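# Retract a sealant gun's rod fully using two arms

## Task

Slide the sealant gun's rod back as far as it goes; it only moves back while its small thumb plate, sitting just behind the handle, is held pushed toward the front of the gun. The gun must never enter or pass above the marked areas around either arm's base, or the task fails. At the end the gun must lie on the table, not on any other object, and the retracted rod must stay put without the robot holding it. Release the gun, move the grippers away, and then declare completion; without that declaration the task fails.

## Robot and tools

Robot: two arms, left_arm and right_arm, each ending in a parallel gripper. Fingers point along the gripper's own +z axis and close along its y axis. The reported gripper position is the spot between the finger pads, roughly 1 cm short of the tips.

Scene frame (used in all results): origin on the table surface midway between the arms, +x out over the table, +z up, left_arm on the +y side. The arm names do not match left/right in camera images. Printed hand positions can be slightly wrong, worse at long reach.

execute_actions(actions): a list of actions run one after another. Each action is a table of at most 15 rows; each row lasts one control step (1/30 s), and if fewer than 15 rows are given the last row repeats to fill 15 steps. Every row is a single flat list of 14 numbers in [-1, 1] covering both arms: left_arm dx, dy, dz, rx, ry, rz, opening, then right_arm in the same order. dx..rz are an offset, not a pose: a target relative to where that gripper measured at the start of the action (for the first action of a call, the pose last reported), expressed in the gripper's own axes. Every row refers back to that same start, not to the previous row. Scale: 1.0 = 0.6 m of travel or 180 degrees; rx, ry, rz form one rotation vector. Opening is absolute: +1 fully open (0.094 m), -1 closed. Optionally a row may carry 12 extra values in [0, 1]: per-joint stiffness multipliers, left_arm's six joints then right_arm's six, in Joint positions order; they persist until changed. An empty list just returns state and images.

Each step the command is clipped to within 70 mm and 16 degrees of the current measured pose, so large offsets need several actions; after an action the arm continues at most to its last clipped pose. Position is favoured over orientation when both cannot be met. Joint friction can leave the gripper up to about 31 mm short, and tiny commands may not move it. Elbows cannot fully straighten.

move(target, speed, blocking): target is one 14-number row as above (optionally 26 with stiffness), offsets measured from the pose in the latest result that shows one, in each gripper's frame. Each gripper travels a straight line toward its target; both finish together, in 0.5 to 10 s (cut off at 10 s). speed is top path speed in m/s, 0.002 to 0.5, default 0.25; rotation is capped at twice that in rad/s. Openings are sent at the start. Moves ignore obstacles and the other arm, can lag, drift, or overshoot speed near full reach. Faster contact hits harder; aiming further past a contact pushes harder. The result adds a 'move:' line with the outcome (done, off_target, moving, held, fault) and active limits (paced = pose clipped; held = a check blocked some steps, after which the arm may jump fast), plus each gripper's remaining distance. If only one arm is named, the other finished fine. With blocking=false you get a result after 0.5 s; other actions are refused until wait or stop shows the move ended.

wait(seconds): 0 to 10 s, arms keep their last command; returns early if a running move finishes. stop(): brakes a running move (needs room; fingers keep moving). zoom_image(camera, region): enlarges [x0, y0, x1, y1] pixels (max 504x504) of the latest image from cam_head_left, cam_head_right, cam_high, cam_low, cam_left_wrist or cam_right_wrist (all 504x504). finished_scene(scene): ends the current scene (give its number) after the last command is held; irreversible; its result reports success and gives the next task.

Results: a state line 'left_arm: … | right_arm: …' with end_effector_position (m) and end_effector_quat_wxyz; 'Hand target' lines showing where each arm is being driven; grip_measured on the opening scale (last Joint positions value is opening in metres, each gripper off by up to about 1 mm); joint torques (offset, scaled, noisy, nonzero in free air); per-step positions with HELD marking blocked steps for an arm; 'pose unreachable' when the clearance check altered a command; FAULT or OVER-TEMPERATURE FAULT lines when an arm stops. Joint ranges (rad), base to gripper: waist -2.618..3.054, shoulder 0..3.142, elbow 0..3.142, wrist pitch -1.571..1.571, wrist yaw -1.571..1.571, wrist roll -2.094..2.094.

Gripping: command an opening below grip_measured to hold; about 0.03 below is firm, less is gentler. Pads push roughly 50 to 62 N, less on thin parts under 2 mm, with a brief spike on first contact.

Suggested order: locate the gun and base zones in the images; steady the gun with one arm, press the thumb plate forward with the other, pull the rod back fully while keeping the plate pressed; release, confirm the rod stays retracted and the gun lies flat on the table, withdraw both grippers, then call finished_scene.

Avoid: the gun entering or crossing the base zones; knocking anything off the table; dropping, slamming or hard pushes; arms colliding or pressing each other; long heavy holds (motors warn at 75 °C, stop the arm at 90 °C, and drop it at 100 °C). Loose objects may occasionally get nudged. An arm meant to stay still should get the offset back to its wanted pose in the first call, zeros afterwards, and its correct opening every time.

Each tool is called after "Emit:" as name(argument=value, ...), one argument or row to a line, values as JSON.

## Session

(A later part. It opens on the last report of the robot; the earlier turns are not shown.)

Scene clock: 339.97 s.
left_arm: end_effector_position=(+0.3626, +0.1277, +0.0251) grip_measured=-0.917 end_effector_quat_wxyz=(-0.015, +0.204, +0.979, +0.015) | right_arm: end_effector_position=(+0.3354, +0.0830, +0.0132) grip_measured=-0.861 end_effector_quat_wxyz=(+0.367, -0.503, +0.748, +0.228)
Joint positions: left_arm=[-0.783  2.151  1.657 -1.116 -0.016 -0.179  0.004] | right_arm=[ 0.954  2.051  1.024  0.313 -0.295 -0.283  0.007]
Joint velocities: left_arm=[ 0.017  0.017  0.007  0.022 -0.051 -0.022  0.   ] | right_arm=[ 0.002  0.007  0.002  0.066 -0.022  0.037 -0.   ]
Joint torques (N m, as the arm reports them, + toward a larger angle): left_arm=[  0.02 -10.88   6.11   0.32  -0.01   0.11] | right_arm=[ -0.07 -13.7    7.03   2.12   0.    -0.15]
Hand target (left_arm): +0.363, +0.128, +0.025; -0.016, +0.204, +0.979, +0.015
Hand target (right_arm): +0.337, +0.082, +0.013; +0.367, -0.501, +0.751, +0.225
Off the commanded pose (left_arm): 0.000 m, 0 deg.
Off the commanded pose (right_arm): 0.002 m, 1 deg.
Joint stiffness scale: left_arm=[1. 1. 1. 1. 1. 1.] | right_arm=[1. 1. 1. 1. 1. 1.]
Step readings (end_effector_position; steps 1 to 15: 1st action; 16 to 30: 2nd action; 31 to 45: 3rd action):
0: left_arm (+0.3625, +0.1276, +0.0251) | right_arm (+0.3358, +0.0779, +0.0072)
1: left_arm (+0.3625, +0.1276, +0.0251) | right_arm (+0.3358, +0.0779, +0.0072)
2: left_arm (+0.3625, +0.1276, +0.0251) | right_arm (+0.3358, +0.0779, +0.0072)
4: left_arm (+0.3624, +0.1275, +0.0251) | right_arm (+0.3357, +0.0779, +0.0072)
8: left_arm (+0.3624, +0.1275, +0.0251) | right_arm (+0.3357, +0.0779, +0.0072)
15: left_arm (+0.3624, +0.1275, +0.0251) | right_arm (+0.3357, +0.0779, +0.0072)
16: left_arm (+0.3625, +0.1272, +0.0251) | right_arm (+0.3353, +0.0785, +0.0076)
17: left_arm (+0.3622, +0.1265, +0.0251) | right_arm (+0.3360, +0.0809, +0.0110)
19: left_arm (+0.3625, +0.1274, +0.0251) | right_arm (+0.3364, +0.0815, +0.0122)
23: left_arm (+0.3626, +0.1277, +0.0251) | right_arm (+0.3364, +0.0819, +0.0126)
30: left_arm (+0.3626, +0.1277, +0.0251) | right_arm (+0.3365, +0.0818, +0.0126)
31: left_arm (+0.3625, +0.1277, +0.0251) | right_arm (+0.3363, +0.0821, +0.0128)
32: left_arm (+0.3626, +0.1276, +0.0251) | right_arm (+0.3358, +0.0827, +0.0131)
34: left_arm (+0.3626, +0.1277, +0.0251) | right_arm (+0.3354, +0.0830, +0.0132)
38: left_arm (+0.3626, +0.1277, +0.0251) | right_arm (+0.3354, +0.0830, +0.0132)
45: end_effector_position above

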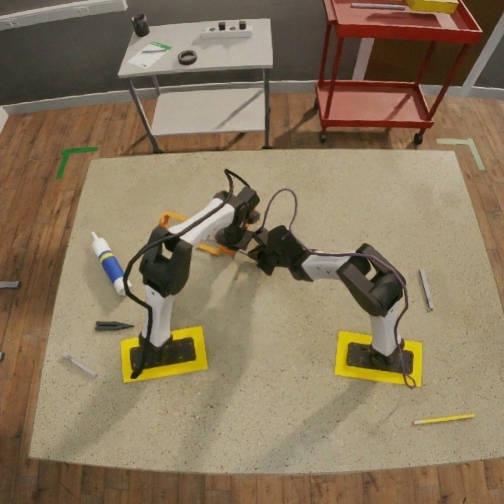

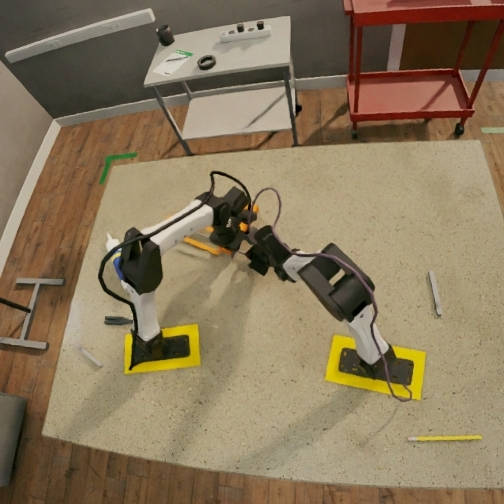

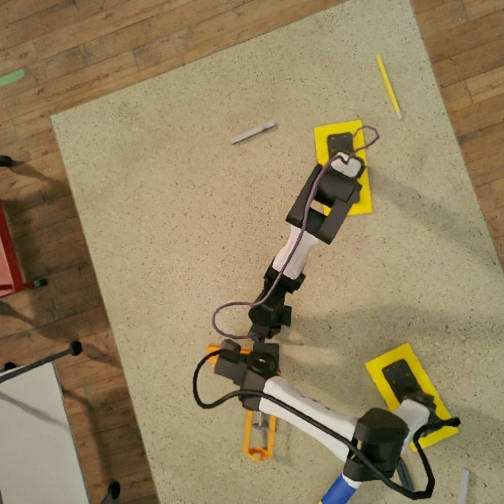

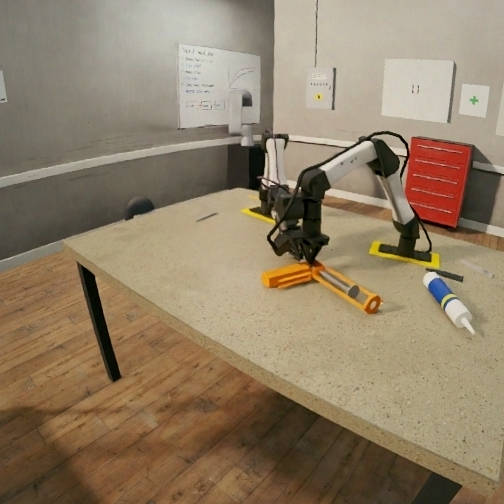

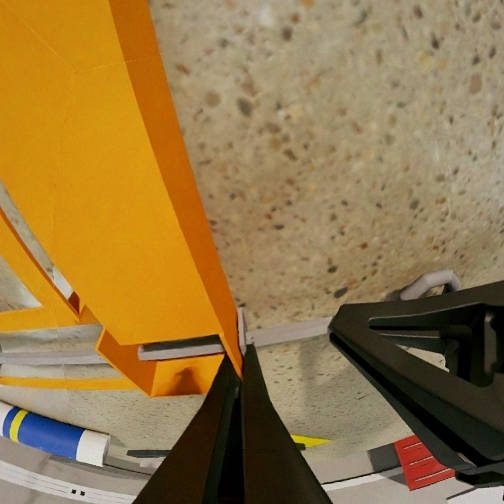

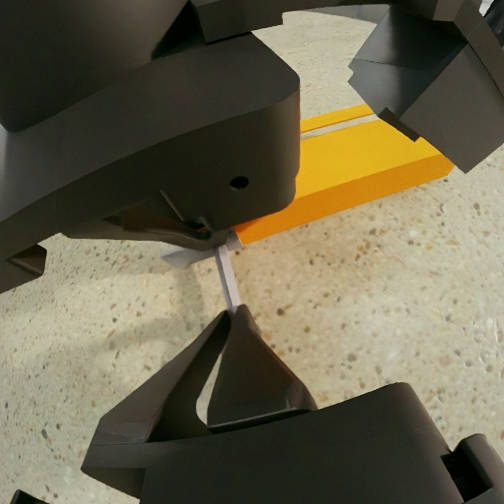

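Emit:
move(
  target=[0,0.058,0,-0.03,0,0,-0.95, 0.1145,0.002,-0.1215,0,0,0,-0.95],
  speed=0.05,
)

Scene clock: 348.53 s.
left_arm: end_effector_position=(+0.3591, +0.1225, +0.0251) grip_measured=-0.917 end_effector_quat_wxyz=(-0.023, +0.216, +0.976, -0.002) | right_arm: end_effector_position=(+0.3007, +0.0062, +0.0086) grip_measured=-0.861 end_effector_quat_wxyz=(+0.374, -0.500, +0.745, +0.235)
Joint positions: left_arm=[-0.783  2.151  1.657 -1.116  0.021 -0.155  0.004] | right_arm=[ 0.844  1.857  0.672  0.465 -0.388 -0.35   0.007]
Joint velocities: left_arm=[-0.027  0.007 -0.002 -0.007  0.007  0.022 -0.   ] | right_arm=[ 0.012  0.012 -0.012 -0.022  0.037 -0.007 -0.   ]
Joint torques (N m, as the arm reports them, + toward a larger angle): left_arm=[  2.72 -11.48   5.39   0.2   -1.18   0.3 ] | right_arm=[ -1.91 -12.74   2.68   2.11  -0.16  -0.35]
Hand target (left_arm): +0.375, +0.158, +0.027; -0.009, +0.205, +0.977, +0.059
Hand target (right_arm): +0.295, -0.007, +0.003; +0.367, -0.502, +0.749, +0.230
Off the commanded pose (left_arm): 0.041 m, 8 deg.
Off the commanded pose (right_arm): 0.016 m, 1 deg.
Joint stiffness scale: left_arm=[1. 1. 1. 1. 1. 1.] | right_arm=[1. 1. 1. 1. 1. 1.]
move: off_target (left_arm, right_arm)

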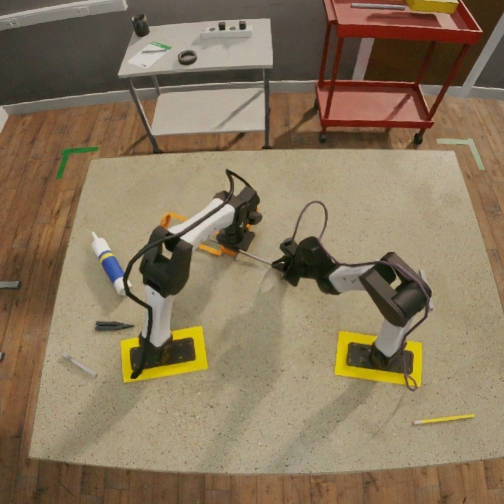

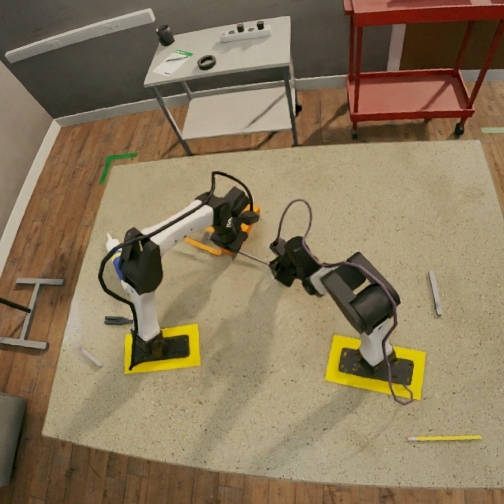

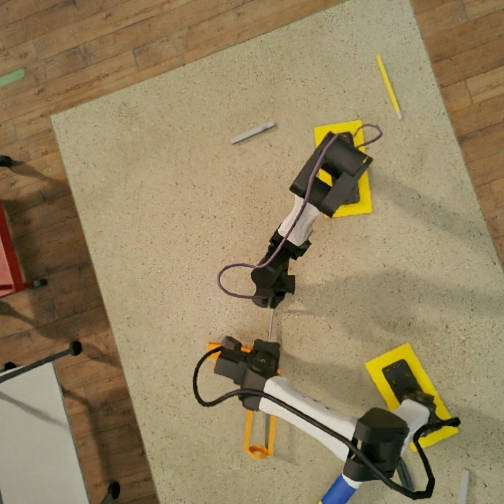

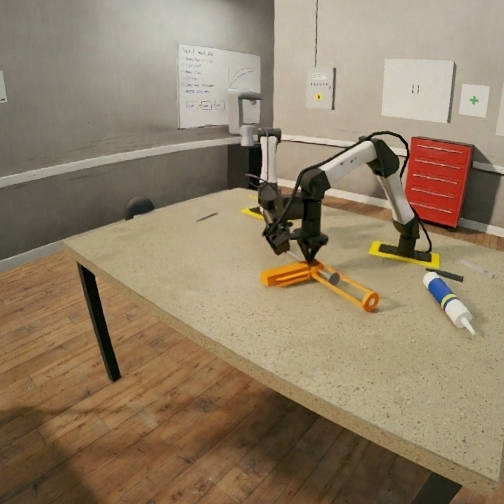

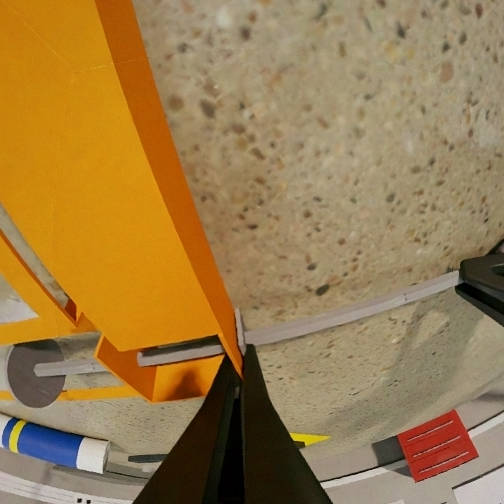

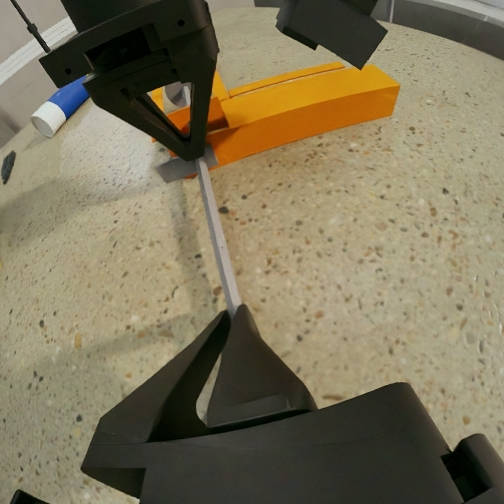

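Emit:
execute_actions(
  actions=[
    [[0,0.068,0,-0.04,0,0,-0.95, 0.02,0.001,-0.02,0,0,0,-0.95],[0,0.068,0,-0.04,0,0,-0.95, 0.023,0.001,-0.0235,0,0,0,-0.95],[0,0.068,0,-0.04,0,0,-0.95, 0.026,0.001,-0.027,0,0,0,-0.95],[0,0.068,0,-0.04,0,0,-0.95, 0.029,0.001,-0.03,0,0,0,-0.95],[0,0.068,0,-0.04,0,0,-0.95, 0.032,0.001,-0.033,0,0,0,-0.95],[0,0.068,0,-0.04,0,0,-0.95, 0.035,0.001,-0.036,0,0,0,-0.95],[0,0.068,0,-0.04,0,0,-0.95, 0.038,0.001,-0.039,0,0,0,-0.95],[0,0.068,0,-0.04,0,0,-0.95, 0.041,0.001,-0.042,0,0,0,-0.95],[0,0.068,0,-0.04,0,0,-0.95, 0.044,0.001,-0.045,0,0,0,-0.95],[0,0.068,0,-0.04,0,0,-0.95, 0.047,0.001,-0.048,0,0,0,-0.95]],
    [[0,0.068,0,-0.04,0,0,-0.95, 0.02,0.001,-0.02,0,0,0,-0.95],[0,0.068,0,-0.04,0,0,-0.95, 0.023,0.001,-0.0235,0,0,0,-0.95],[0,0.068,0,-0.04,0,0,-0.95, 0.026,0.001,-0.027,0,0,0,-0.95],[0,0.068,0,-0.04,0,0,-0.95, 0.029,0.001,-0.03,0,0,0,-0.95],[0,0.068,0,-0.04,0,0,-0.95, 0.032,0.001,-0.033,0,0,0,-0.95],[0,0.068,0,-0.04,0,0,-0.95, 0.035,0.001,-0.036,0,0,0,-0.95],[0,0.068,0,-0.04,0,0,-0.95, 0.038,0.001,-0.039,0,0,0,-0.95],[0,0.068,0,-0.04,0,0,-0.95, 0.041,0.001,-0.042,0,0,0,-0.95],[0,0.068,0,-0.04,0,0,-0.95, 0.044,0.001,-0.045,0,0,0,-0.95],[0,0.068,0,-0.04,0,0,-0.95, 0.047,0.001,-0.048,0,0,0,-0.95]],
    [[0,0.068,0,-0.04,0,0,-0.95, 0.02,0.001,-0.02,0,0,0,-0.95],[0,0.068,0,-0.04,0,0,-0.95, 0.023,0.001,-0.0235,0,0,0,-0.95],[0,0.068,0,-0.04,0,0,-0.95, 0.026,0.001,-0.027,0,0,0,-0.95],[0,0.068,0,-0.04,0,0,-0.95, 0.029,0.001,-0.03,0,0,0,-0.95],[0,0.068,0,-0.04,0,0,-0.95, 0.032,0.001,-0.033,0,0,0,-0.95],[0,0.068,0,-0.04,0,0,-0.95, 0.035,0.001,-0.036,0,0,0,-0.95],[0,0.068,0,-0.04,0,0,-0.95, 0.038,0.001,-0.039,0,0,0,-0.95],[0,0.068,0,-0.04,0,0,-0.95, 0.041,0.001,-0.042,0,0,0,-0.95],[0,0.068,0,-0.04,0,0,-0.95, 0.044,0.001,-0.045,0,0,0,-0.95],[0,0.068,0,-0.04,0,0,-0.95, 0.047,0.001,-0.048,0,0,0,-0.95]],
  ],
)

Emit:
zoom_image(
  camera="cam_low",
  region=[240, 200, 400, 320],
)

Scene clock: 369.50 s.
left_arm: end_effector_position=(+0.3616, +0.1165, +0.0268) grip_measured=-0.917 end_effector_quat_wxyz=(-0.014, +0.236, +0.971, -0.017) | right_arm: end_effector_position=(+0.2767, -0.0572, +0.0072) grip_measured=-0.861 end_effector_quat_wxyz=(+0.388, -0.486, +0.740, +0.256)
Joint positions: left_arm=[-0.783  2.147  1.657 -1.096  0.041 -0.113  0.004] | right_arm=[ 0.678  1.729  0.426  0.58  -0.54  -0.424  0.007]
Joint velocities: left_arm=[ 0.012 -0.002 -0.022  0.037  0.066  0.051  0.   ] | right_arm=[-0.042 -0.002 -0.012 -0.007  0.007  0.037  0.   ]
Joint torques (N m, as the arm reports them, + toward a larger angle): left_arm=[  2.86 -10.96   5.64   0.15  -1.27   0.46] | right_arm=[ -2.63 -10.49   1.33   2.01  -0.2   -0.52]
Hand target (left_arm): +0.377, +0.156, +0.026; -0.007, +0.232, +0.971, +0.052
Hand target (right_arm): +0.266, -0.072, -0.000; +0.381, -0.489, +0.744, +0.250
Off the commanded pose (left_arm): 0.044 m, 8 deg.
Off the commanded pose (right_arm): 0.020 m, 1 deg.
Joint stiffness scale: left_arm=[1. 1. 1. 1. 1. 1.] | right_arm=[1. 1. 1. 1. 1. 1.]
Step readings (end_effector_position; steps 1 to 15: 1st action; 16 to 30: 2nd action; 31 to 45: 3rd action):
0: left_arm (+0.3591, +0.1225, +0.0251) | right_arm (+0.3007, +0.0062, +0.0086)
1: left_arm (+0.3591, +0.1225, +0.0251) | right_arm (+0.3006, +0.0060, +0.0086)
2: left_arm (+0.3591, +0.1225, +0.0251) | right_arm (+0.3000, +0.0050, +0.0084)
4: left_arm (+0.3591, +0.1225, +0.0251) | right_arm (+0.2980, +0.0011, +0.0081)
8: left_arm (+0.3591, +0.1225, +0.0251) | right_arm (+0.2938, -0.0080, +0.0072)
15: left_arm (+0.3591, +0.1225, +0.0251) | right_arm (+0.2901, -0.0166, +0.0063)
16: left_arm (+0.3591, +0.1225, +0.0251) | right_arm (+0.2901, -0.0168, +0.0064)
17: left_arm (+0.3591, +0.1225, +0.0251) | right_arm (+0.2898, -0.0176, +0.0060)
19: left_arm (+0.3593, +0.1223, +0.0251) | right_arm (+0.2888, -0.0203, +0.0064)
23: left_arm (+0.3597, +0.1216, +0.0254) | right_arm (+0.2858, -0.0283, +0.0064)
30: left_arm (+0.3604, +0.1208, +0.0259) | right_arm (+0.2828, -0.0373, +0.0066)
31: left_arm (+0.3604, +0.1206, +0.0259) | right_arm (+0.2828, -0.0374, +0.0068)
32: left_arm (+0.3605, +0.1203, +0.0259) | right_arm (+0.2826, -0.0381, +0.0067)
34: left_arm (+0.3605, +0.1198, +0.0259) | right_arm (+0.2822, -0.0403, +0.0069)
38: left_arm (+0.3612, +0.1182, +0.0264) | right_arm (+0.2794, -0.0482, +0.0069)
45: end_effector_position above

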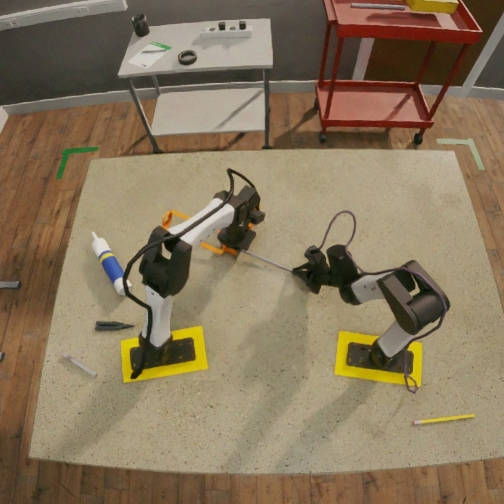

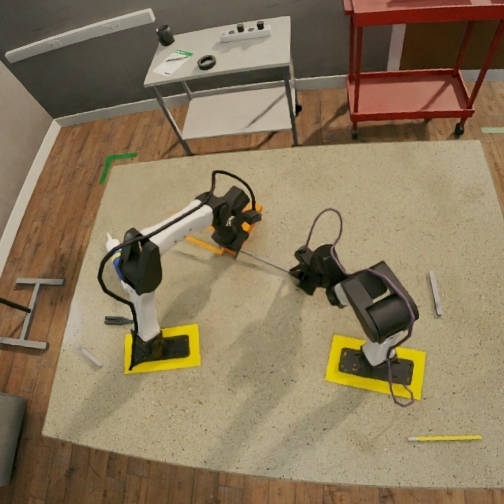

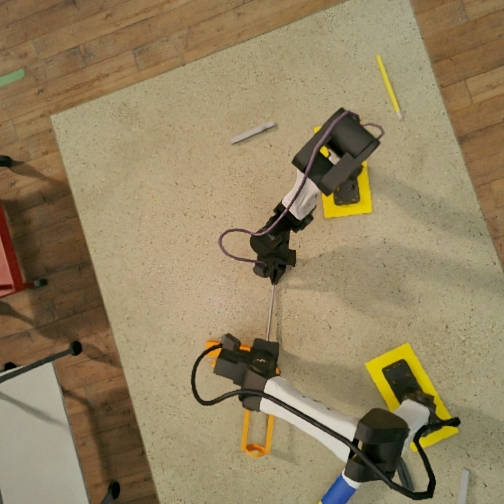

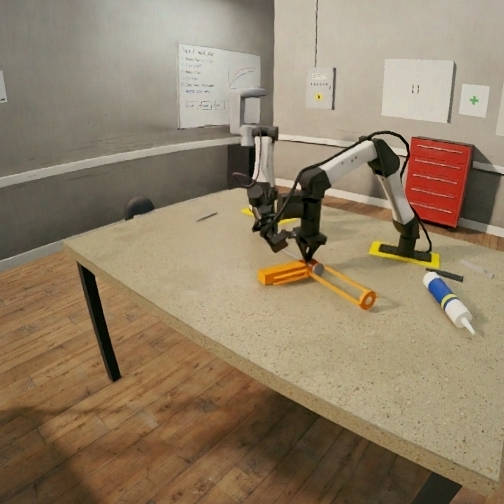

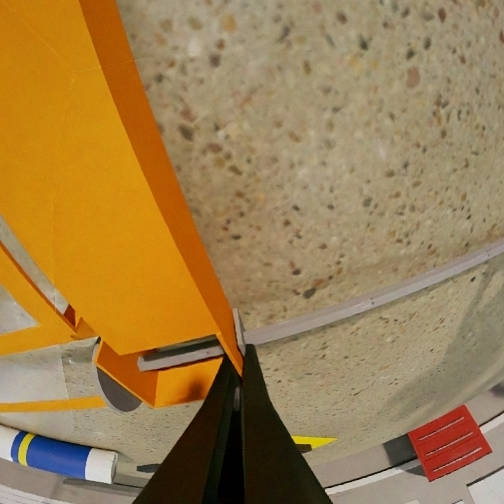

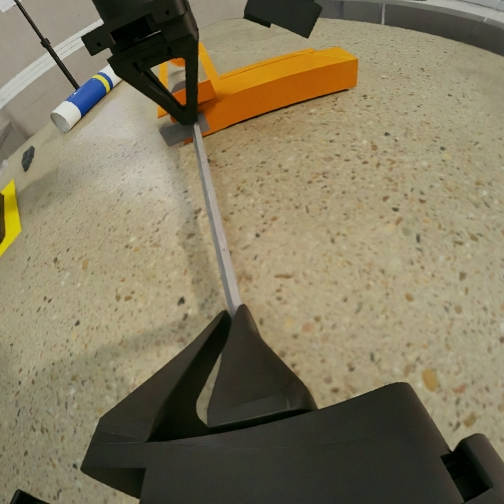

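Region (240, 200, 400, 320) of cam_low's 504x504 image, scaled by 3.150, with more detail than that image has; it fills the top 378 rows of this view, and the rest is white.

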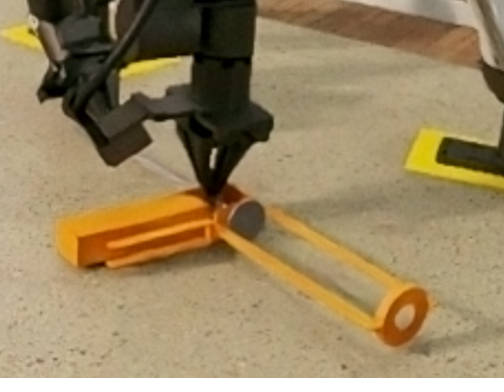

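Emit:
execute_actions(
  actions=[
    [[0,0.068,0,-0.04,0,0,-0.95, 0.02,0.0,-0.026,0,0,0,-0.95],[0,0.068,0,-0.04,0,0,-0.95, 0.023,0.0,-0.03,0,0,0,-0.95],[0,0.068,0,-0.04,0,0,-0.95, 0.026,0.0,-0.034,0,0,0,-0.95],[0,0.068,0,-0.04,0,0,-0.95, 0.029,0.0,-0.038,0,0,0,-0.95],[0,0.068,0,-0.04,0,0,-0.95, 0.032,0.0,-0.042,0,0,0,-0.95],[0,0.068,0,-0.04,0,0,-0.95, 0.035,0.0,-0.046,0,0,0,-0.95],[0,0.068,0,-0.04,0,0,-0.95, 0.038,0.0,-0.05,0,0,0,-0.95]],
  ],
)

Emit:
zoom_image(
  camera="cam_low",
  region=[240, 200, 400, 320],
)

Scene clock: 377.33 s.
left_arm: end_effector_position=(+0.3616, +0.1079, +0.0280) grip_measured=-0.917 end_effector_quat_wxyz=(-0.011, +0.241, +0.970, -0.040) | right_arm: end_effector_position=(+0.2724, -0.0757, +0.0115) grip_measured=-0.862 end_effector_quat_wxyz=(+0.397, -0.484, +0.735, +0.262)
Joint positions: left_arm=[-0.783  2.145  1.657 -1.077  0.083 -0.103  0.004] | right_arm=[ 0.606  1.683  0.374  0.58  -0.606 -0.469  0.006]
Joint velocities: left_arm=[ 0.012 -0.002 -0.007  0.081  0.037  0.007 -0.   ] | right_arm=[-0.022  0.002  0.007 -0.051  0.037 -0.007 -0.001]
Joint torques (N m, as the arm reports them, + toward a larger angle): left_arm=[  2.91 -11.     5.8    0.14  -1.45   0.48] | right_arm=[ -2.92 -10.34   1.58   1.86  -0.29  -0.5 ]
Hand target (left_arm): +0.378, +0.151, +0.027; -0.003, +0.237, +0.971, +0.040
Hand target (right_arm): +0.262, -0.089, +0.005; +0.389, -0.484, +0.740, +0.258
Off the commanded pose (left_arm): 0.049 m, 10 deg.
Off the commanded pose (right_arm): 0.020 m, 1 deg.
Joint stiffness scale: left_arm=[1. 1. 1. 1. 1. 1.] | right_arm=[1. 1. 1. 1. 1. 1.]
Step readings (end_effector_position):
0: left_arm (+0.3615, +0.1163, +0.0268) | right_arm (+0.2766, -0.0572, +0.0073)
1: left_arm (+0.3615, +0.1160, +0.0268) | right_arm (+0.2769, -0.0576, +0.0075)
2: left_arm (+0.3615, +0.1153, +0.0269) | right_arm (+0.2768, -0.0588, +0.0074)
4: left_arm (+0.3617, +0.1134, +0.0269) | right_arm (+0.2757, -0.0630, +0.0076)
8: left_arm (+0.3621, +0.1101, +0.0275) | right_arm (+0.2722, -0.0732, +0.0080)
15: end_effector_position above

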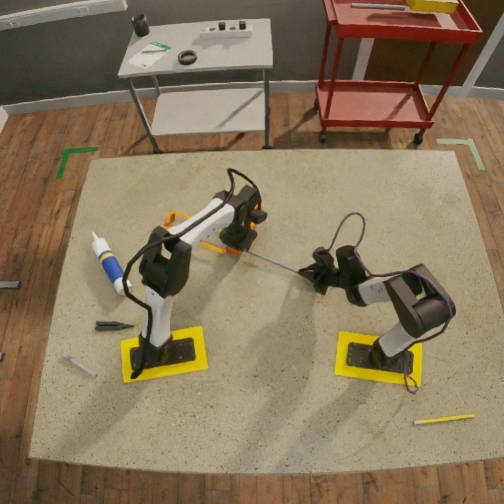

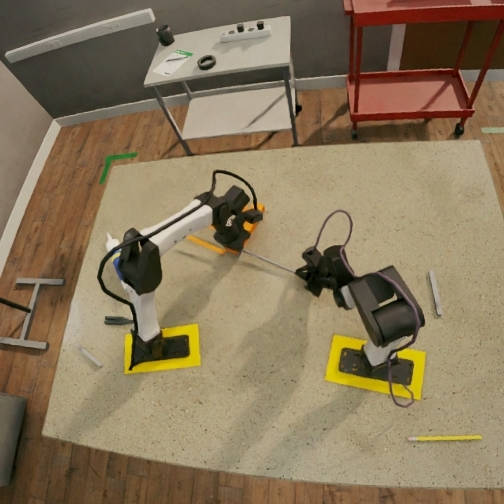

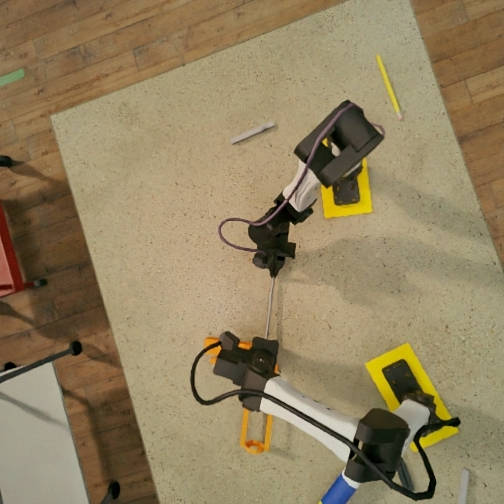

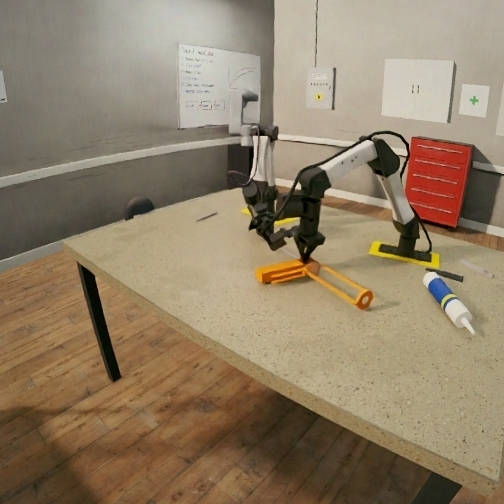

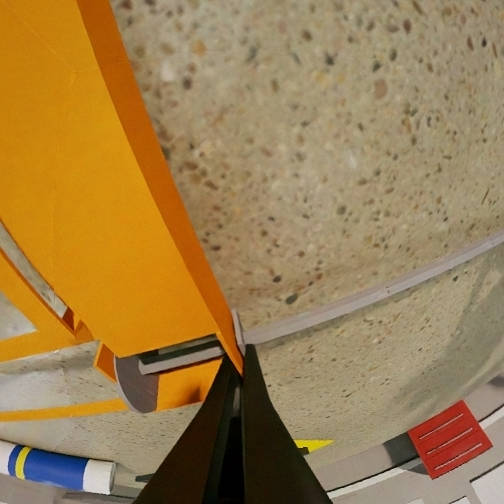

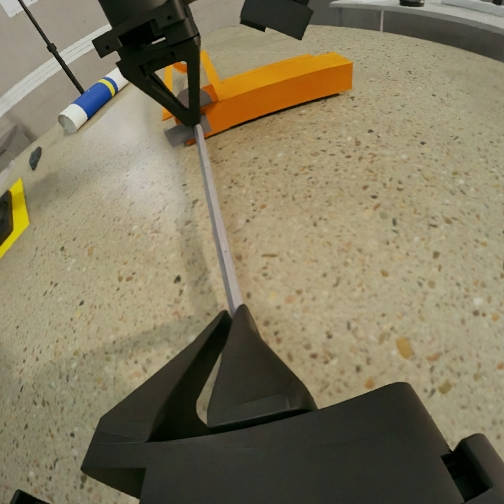

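Region (240, 200, 400, 320) of cam_low's 504x504 image, scaled by 3.150, with more detail than that image has; it fills the top 378 rows of this view, and the rest is white.

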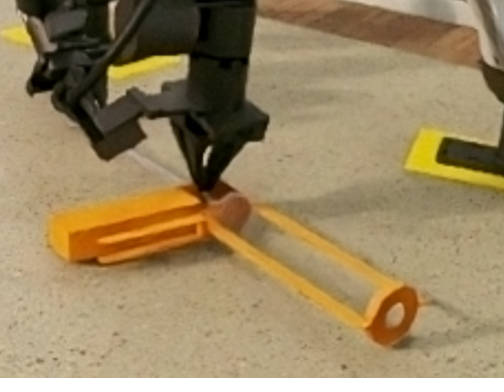

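Emit:
execute_actions(
  actions=[
    [[0,0,0,0,0,0,-0.95, 0,0,0,0,0,0,-0.95]],
    [[0,0,0,0,0,0,-0.3, 0,0,0,0,0,0,0.3]],
  ],
)

Emit:
move(
  target=[0,0,-0.2,0,0,0,-0.3, -0.16,0,-0.12,0,0,0,0.3],
  speed=0.15,
)

Emit:
zoom_image(
  camera="cam_low",
  region=[200, 200, 400, 320],
)

Scene clock: 383.20 s.
left_arm: end_effector_position=(+0.3595, +0.1027, +0.0300) grip_measured=-0.303 end_effector_quat_wxyz=(-0.013, +0.236, +0.970, -0.053) | right_arm: end_effector_position=(+0.2721, -0.0758, +0.0110) grip_measured=+0.298 end_effector_quat_wxyz=(+0.396, -0.482, +0.736, +0.263)
Joint positions: left_arm=[-0.786  2.141  1.657 -1.074  0.108 -0.118  0.033] | right_arm=[ 0.607  1.683  0.374  0.577 -0.606 -0.466  0.061]
Joint velocities: left_arm=[ 0.002 -0.012  0.012 -0.051 -0.022  0.037  0.   ] | right_arm=[-0.002  0.002 -0.002 -0.022 -0.007 -0.007 -0.   ]
Joint torques (N m, as the arm reports them, + toward a larger angle): left_arm=[  0.1  -10.59   6.22   0.42  -0.08   0.14] | right_arm=[ 0.   -7.56  5.43  2.04 -0.17 -0.17]
Hand target (left_arm): +0.361, +0.105, +0.028; -0.012, +0.235, +0.971, -0.045
Hand target (right_arm): +0.272, -0.076, +0.011; +0.395, -0.482, +0.736, +0.263
Off the commanded pose (left_arm): 0.004 m, 1 deg.
Off the commanded pose (right_arm): 0.000 m, 0 deg.
Joint stiffness scale: left_arm=[1. 1. 1. 1. 1. 1.] | right_arm=[1. 1. 1. 1. 1. 1.]
Step readings (end_effector_position; steps 1 to 15: 1st action; 16 to 30: 2nd action):
0: left_arm (+0.3616, +0.1079, +0.0280) | right_arm (+0.2725, -0.0758, +0.0115)
1: left_arm (+0.3607, +0.1060, +0.0281) | right_arm (+0.2725, -0.0757, +0.0114)
2: left_arm (+0.3607, +0.1057, +0.0281) | right_arm (+0.2722, -0.0758, +0.0111)
4: left_arm (+0.3608, +0.1055, +0.0281) | right_arm (+0.2721, -0.0759, +0.0109)
8: left_arm (+0.3608, +0.1055, +0.0281) | right_arm (+0.2721, -0.0759, +0.0109)
15: left_arm (+0.3608, +0.1055, +0.0281) | right_arm (+0.2721, -0.0759, +0.0109)
16: left_arm (+0.3603, +0.1044, +0.0286) | right_arm (+0.2720, -0.0759, +0.0110)
17: left_arm (+0.3597, +0.1032, +0.0294) | right_arm (+0.2720, -0.0759, +0.0110)
19: left_arm (+0.3595, +0.1028, +0.0300) | right_arm (+0.2721, -0.0758, +0.0110)
23: left_arm (+0.3595, +0.1027, +0.0300) | right_arm (+0.2721, -0.0758, +0.0110)
30: end_effector_position above

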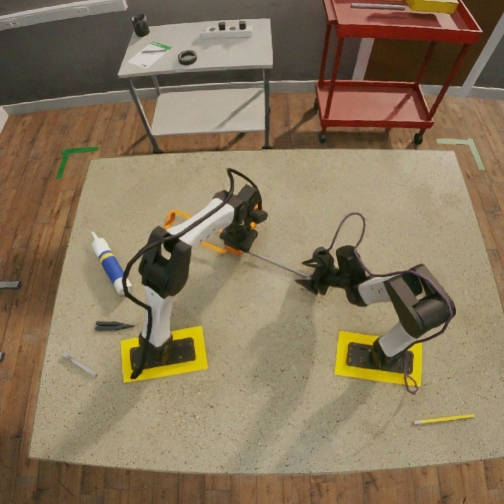

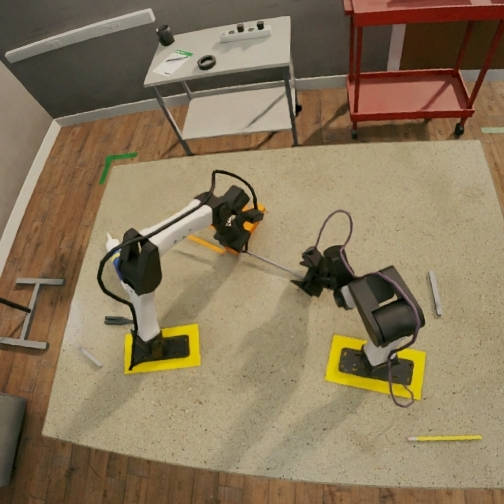

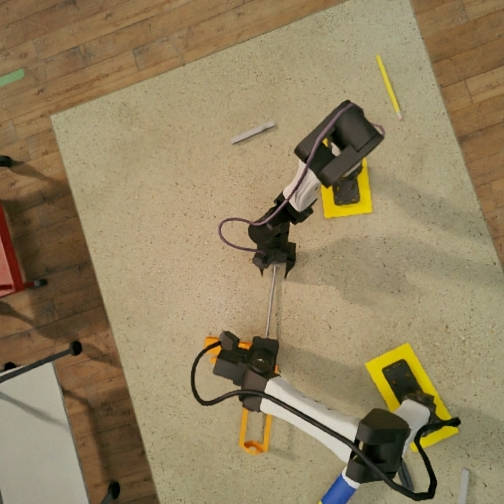

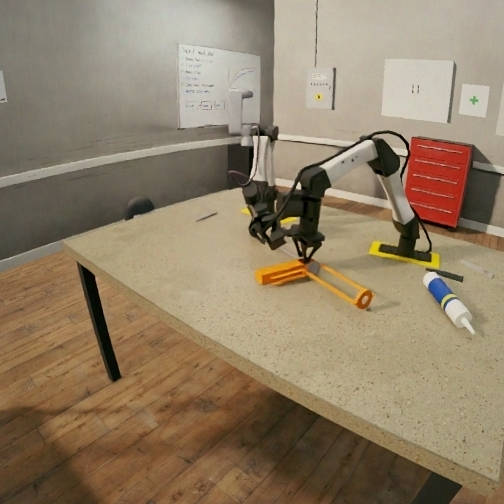

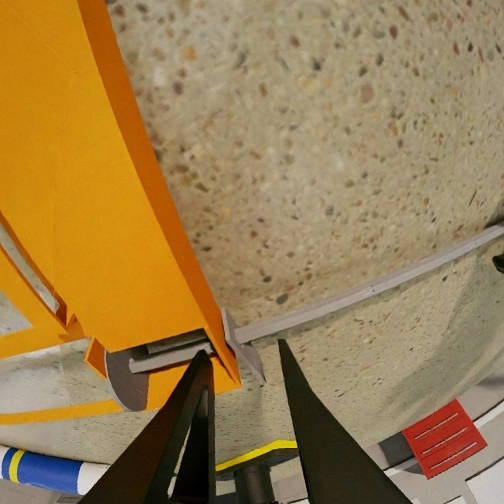

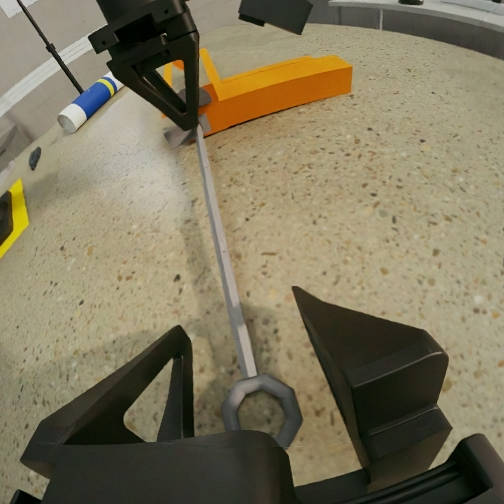

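Scene clock: 384.73 s.
left_arm: end_effector_position=(+0.3633, +0.1112, +0.1459) grip_measured=-0.302 end_effector_quat_wxyz=(-0.015, +0.238, +0.970, -0.052) | right_arm: end_effector_position=(+0.2658, -0.0811, +0.1229) grip_measured=+0.298 end_effector_quat_wxyz=(+0.396, -0.482, +0.736, +0.263)
Joint positions: left_arm=[-0.763  2.133  2.108 -1.54   0.109 -0.088  0.033] | right_arm=[ 0.596  1.221  0.595 -0.109 -0.614 -0.472  0.061]
Joint velocities: left_arm=[ 0.007 -0.012 -0.002 -0.022  0.066  0.007  0.001] | right_arm=[ 0.017  0.007 -0.012 -0.066 -0.022  0.022 -0.   ]
Joint torques (N m, as the arm reports them, + toward a larger angle): left_arm=[  0.7  -10.25   7.79   0.25   0.05   0.16] | right_arm=[-0.77 -5.75 10.17  1.72 -0.22 -0.26]
Hand target (left_arm): +0.367, +0.114, +0.149; -0.013, +0.236, +0.970, -0.053
Hand target (right_arm): +0.267, -0.082, +0.129; +0.396, -0.482, +0.736, +0.263
Off the commanded pose (left_arm): 0.005 m, 0 deg.
Off the commanded pose (right_arm): 0.009 m, 0 deg.
Joint stiffness scale: left_arm=[1. 1. 1. 1. 1. 1.] | right_arm=[1. 1. 1. 1. 1. 1.]
move: done

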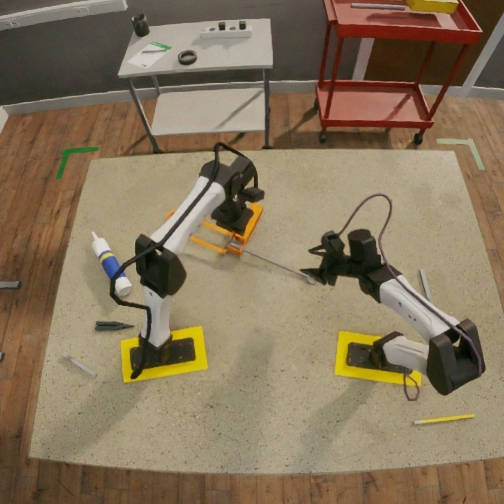

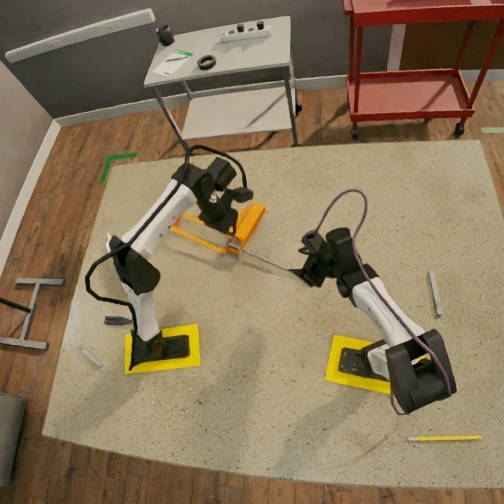

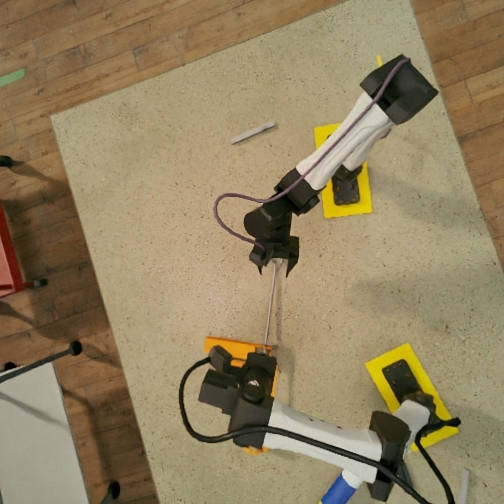

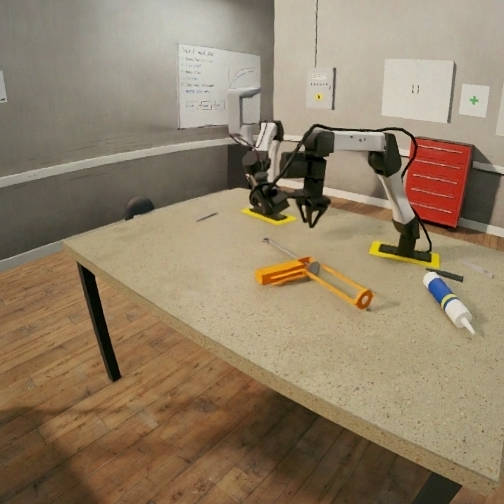

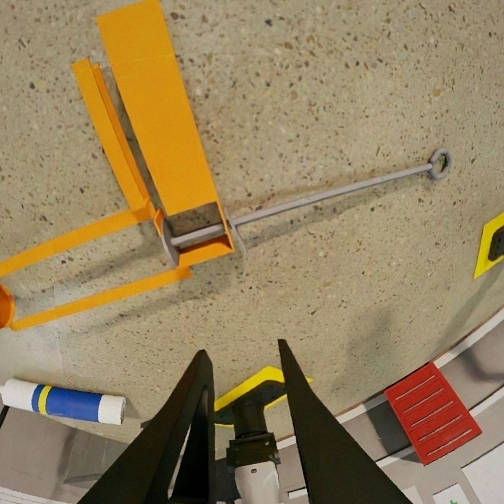

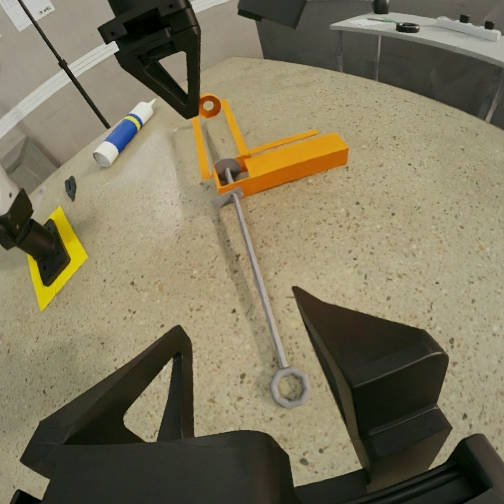

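Region (200, 200, 400, 320) of cam_low's 504x504 image, scaled by 2.520, with more detail than that image has; it fills the top 302 rows of this view, and the rest is white.

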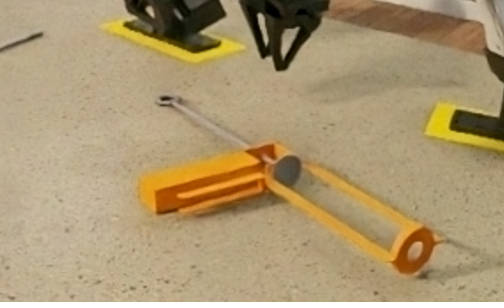

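Emit:
execute_actions(
  actions=[],
)

Scene clock: 400.77 s.
left_arm: end_effector_position=(+0.3631, +0.1113, +0.1459) grip_measured=-0.302 end_effector_quat_wxyz=(-0.015, +0.239, +0.970, -0.052) | right_arm: end_effector_position=(+0.2656, -0.0812, +0.1226) grip_measured=+0.298 end_effector_quat_wxyz=(+0.395, -0.482, +0.737, +0.263)
Joint positions: left_arm=[-0.763  2.133  2.108 -1.541  0.109 -0.088  0.033] | right_arm=[ 0.596  1.221  0.595 -0.111 -0.614 -0.472  0.061]
Joint velocities: left_arm=[-0.007 -0.002  0.022 -0.051  0.007 -0.11   0.001] | right_arm=[-0.002  0.017 -0.002 -0.066 -0.007 -0.066 -0.   ]
Joint torques (N m, as the arm reports them, + toward a larger angle): left_arm=[  0.74 -10.21   7.87   0.3    0.05   0.18] | right_arm=[-0.78 -5.75 10.22  1.71 -0.22 -0.25]
Hand target (left_arm): +0.367, +0.114, +0.149; -0.012, +0.236, +0.970, -0.053
Hand target (right_arm): +0.267, -0.082, +0.129; +0.396, -0.482, +0.736, +0.263
Off the commanded pose (left_arm): 0.005 m, 0 deg.
Off the commanded pose (right_arm): 0.009 m, 0 deg.
Joint stiffness scale: left_arm=[1. 1. 1. 1. 1. 1.] | right_arm=[1. 1. 1. 1. 1. 1.]

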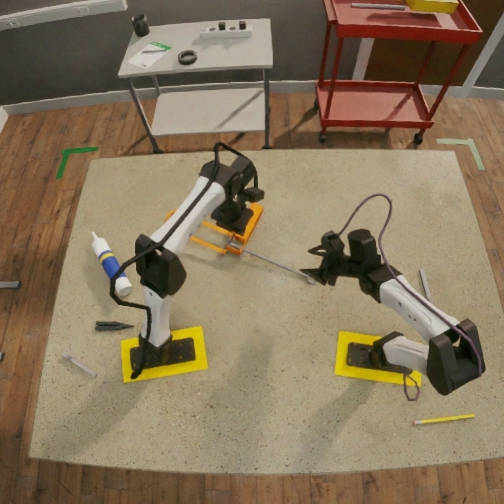

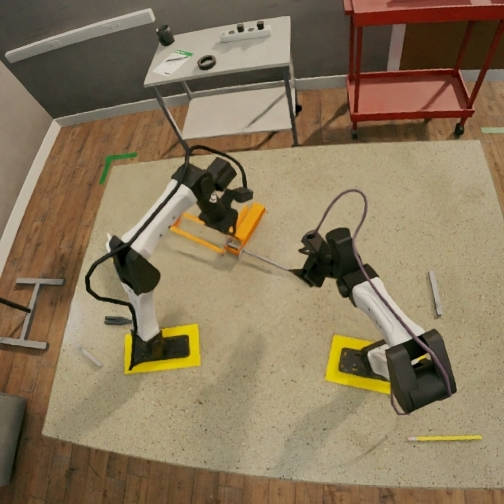

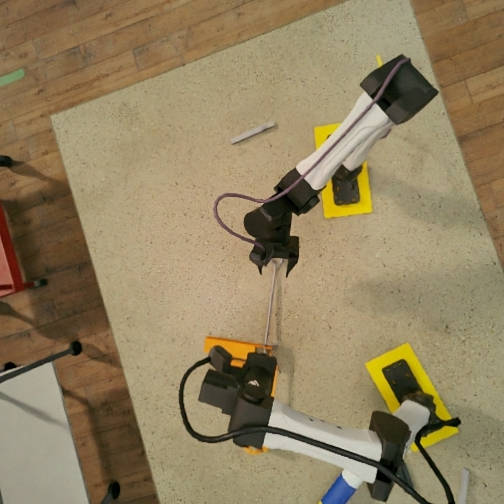

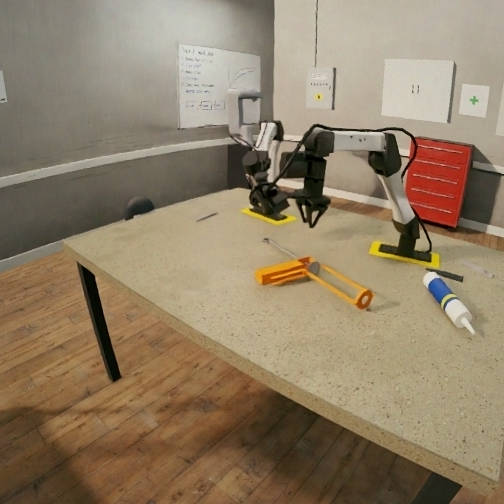

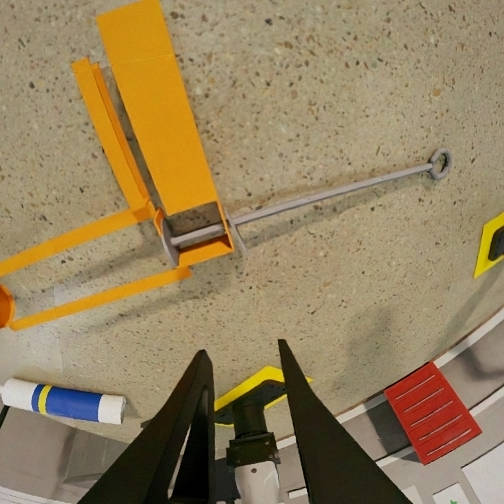

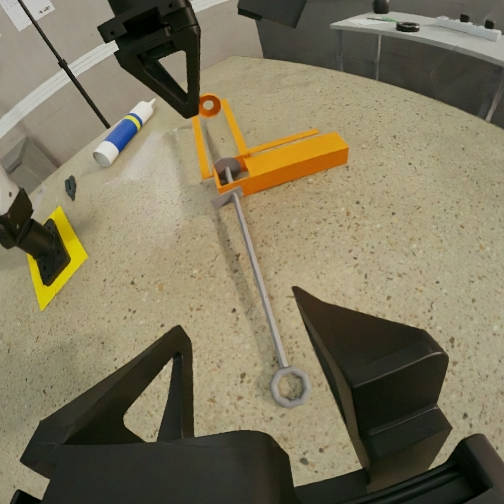

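Emit:
finished_scene(
  scene=1,
)

The scene is finished: the task was done.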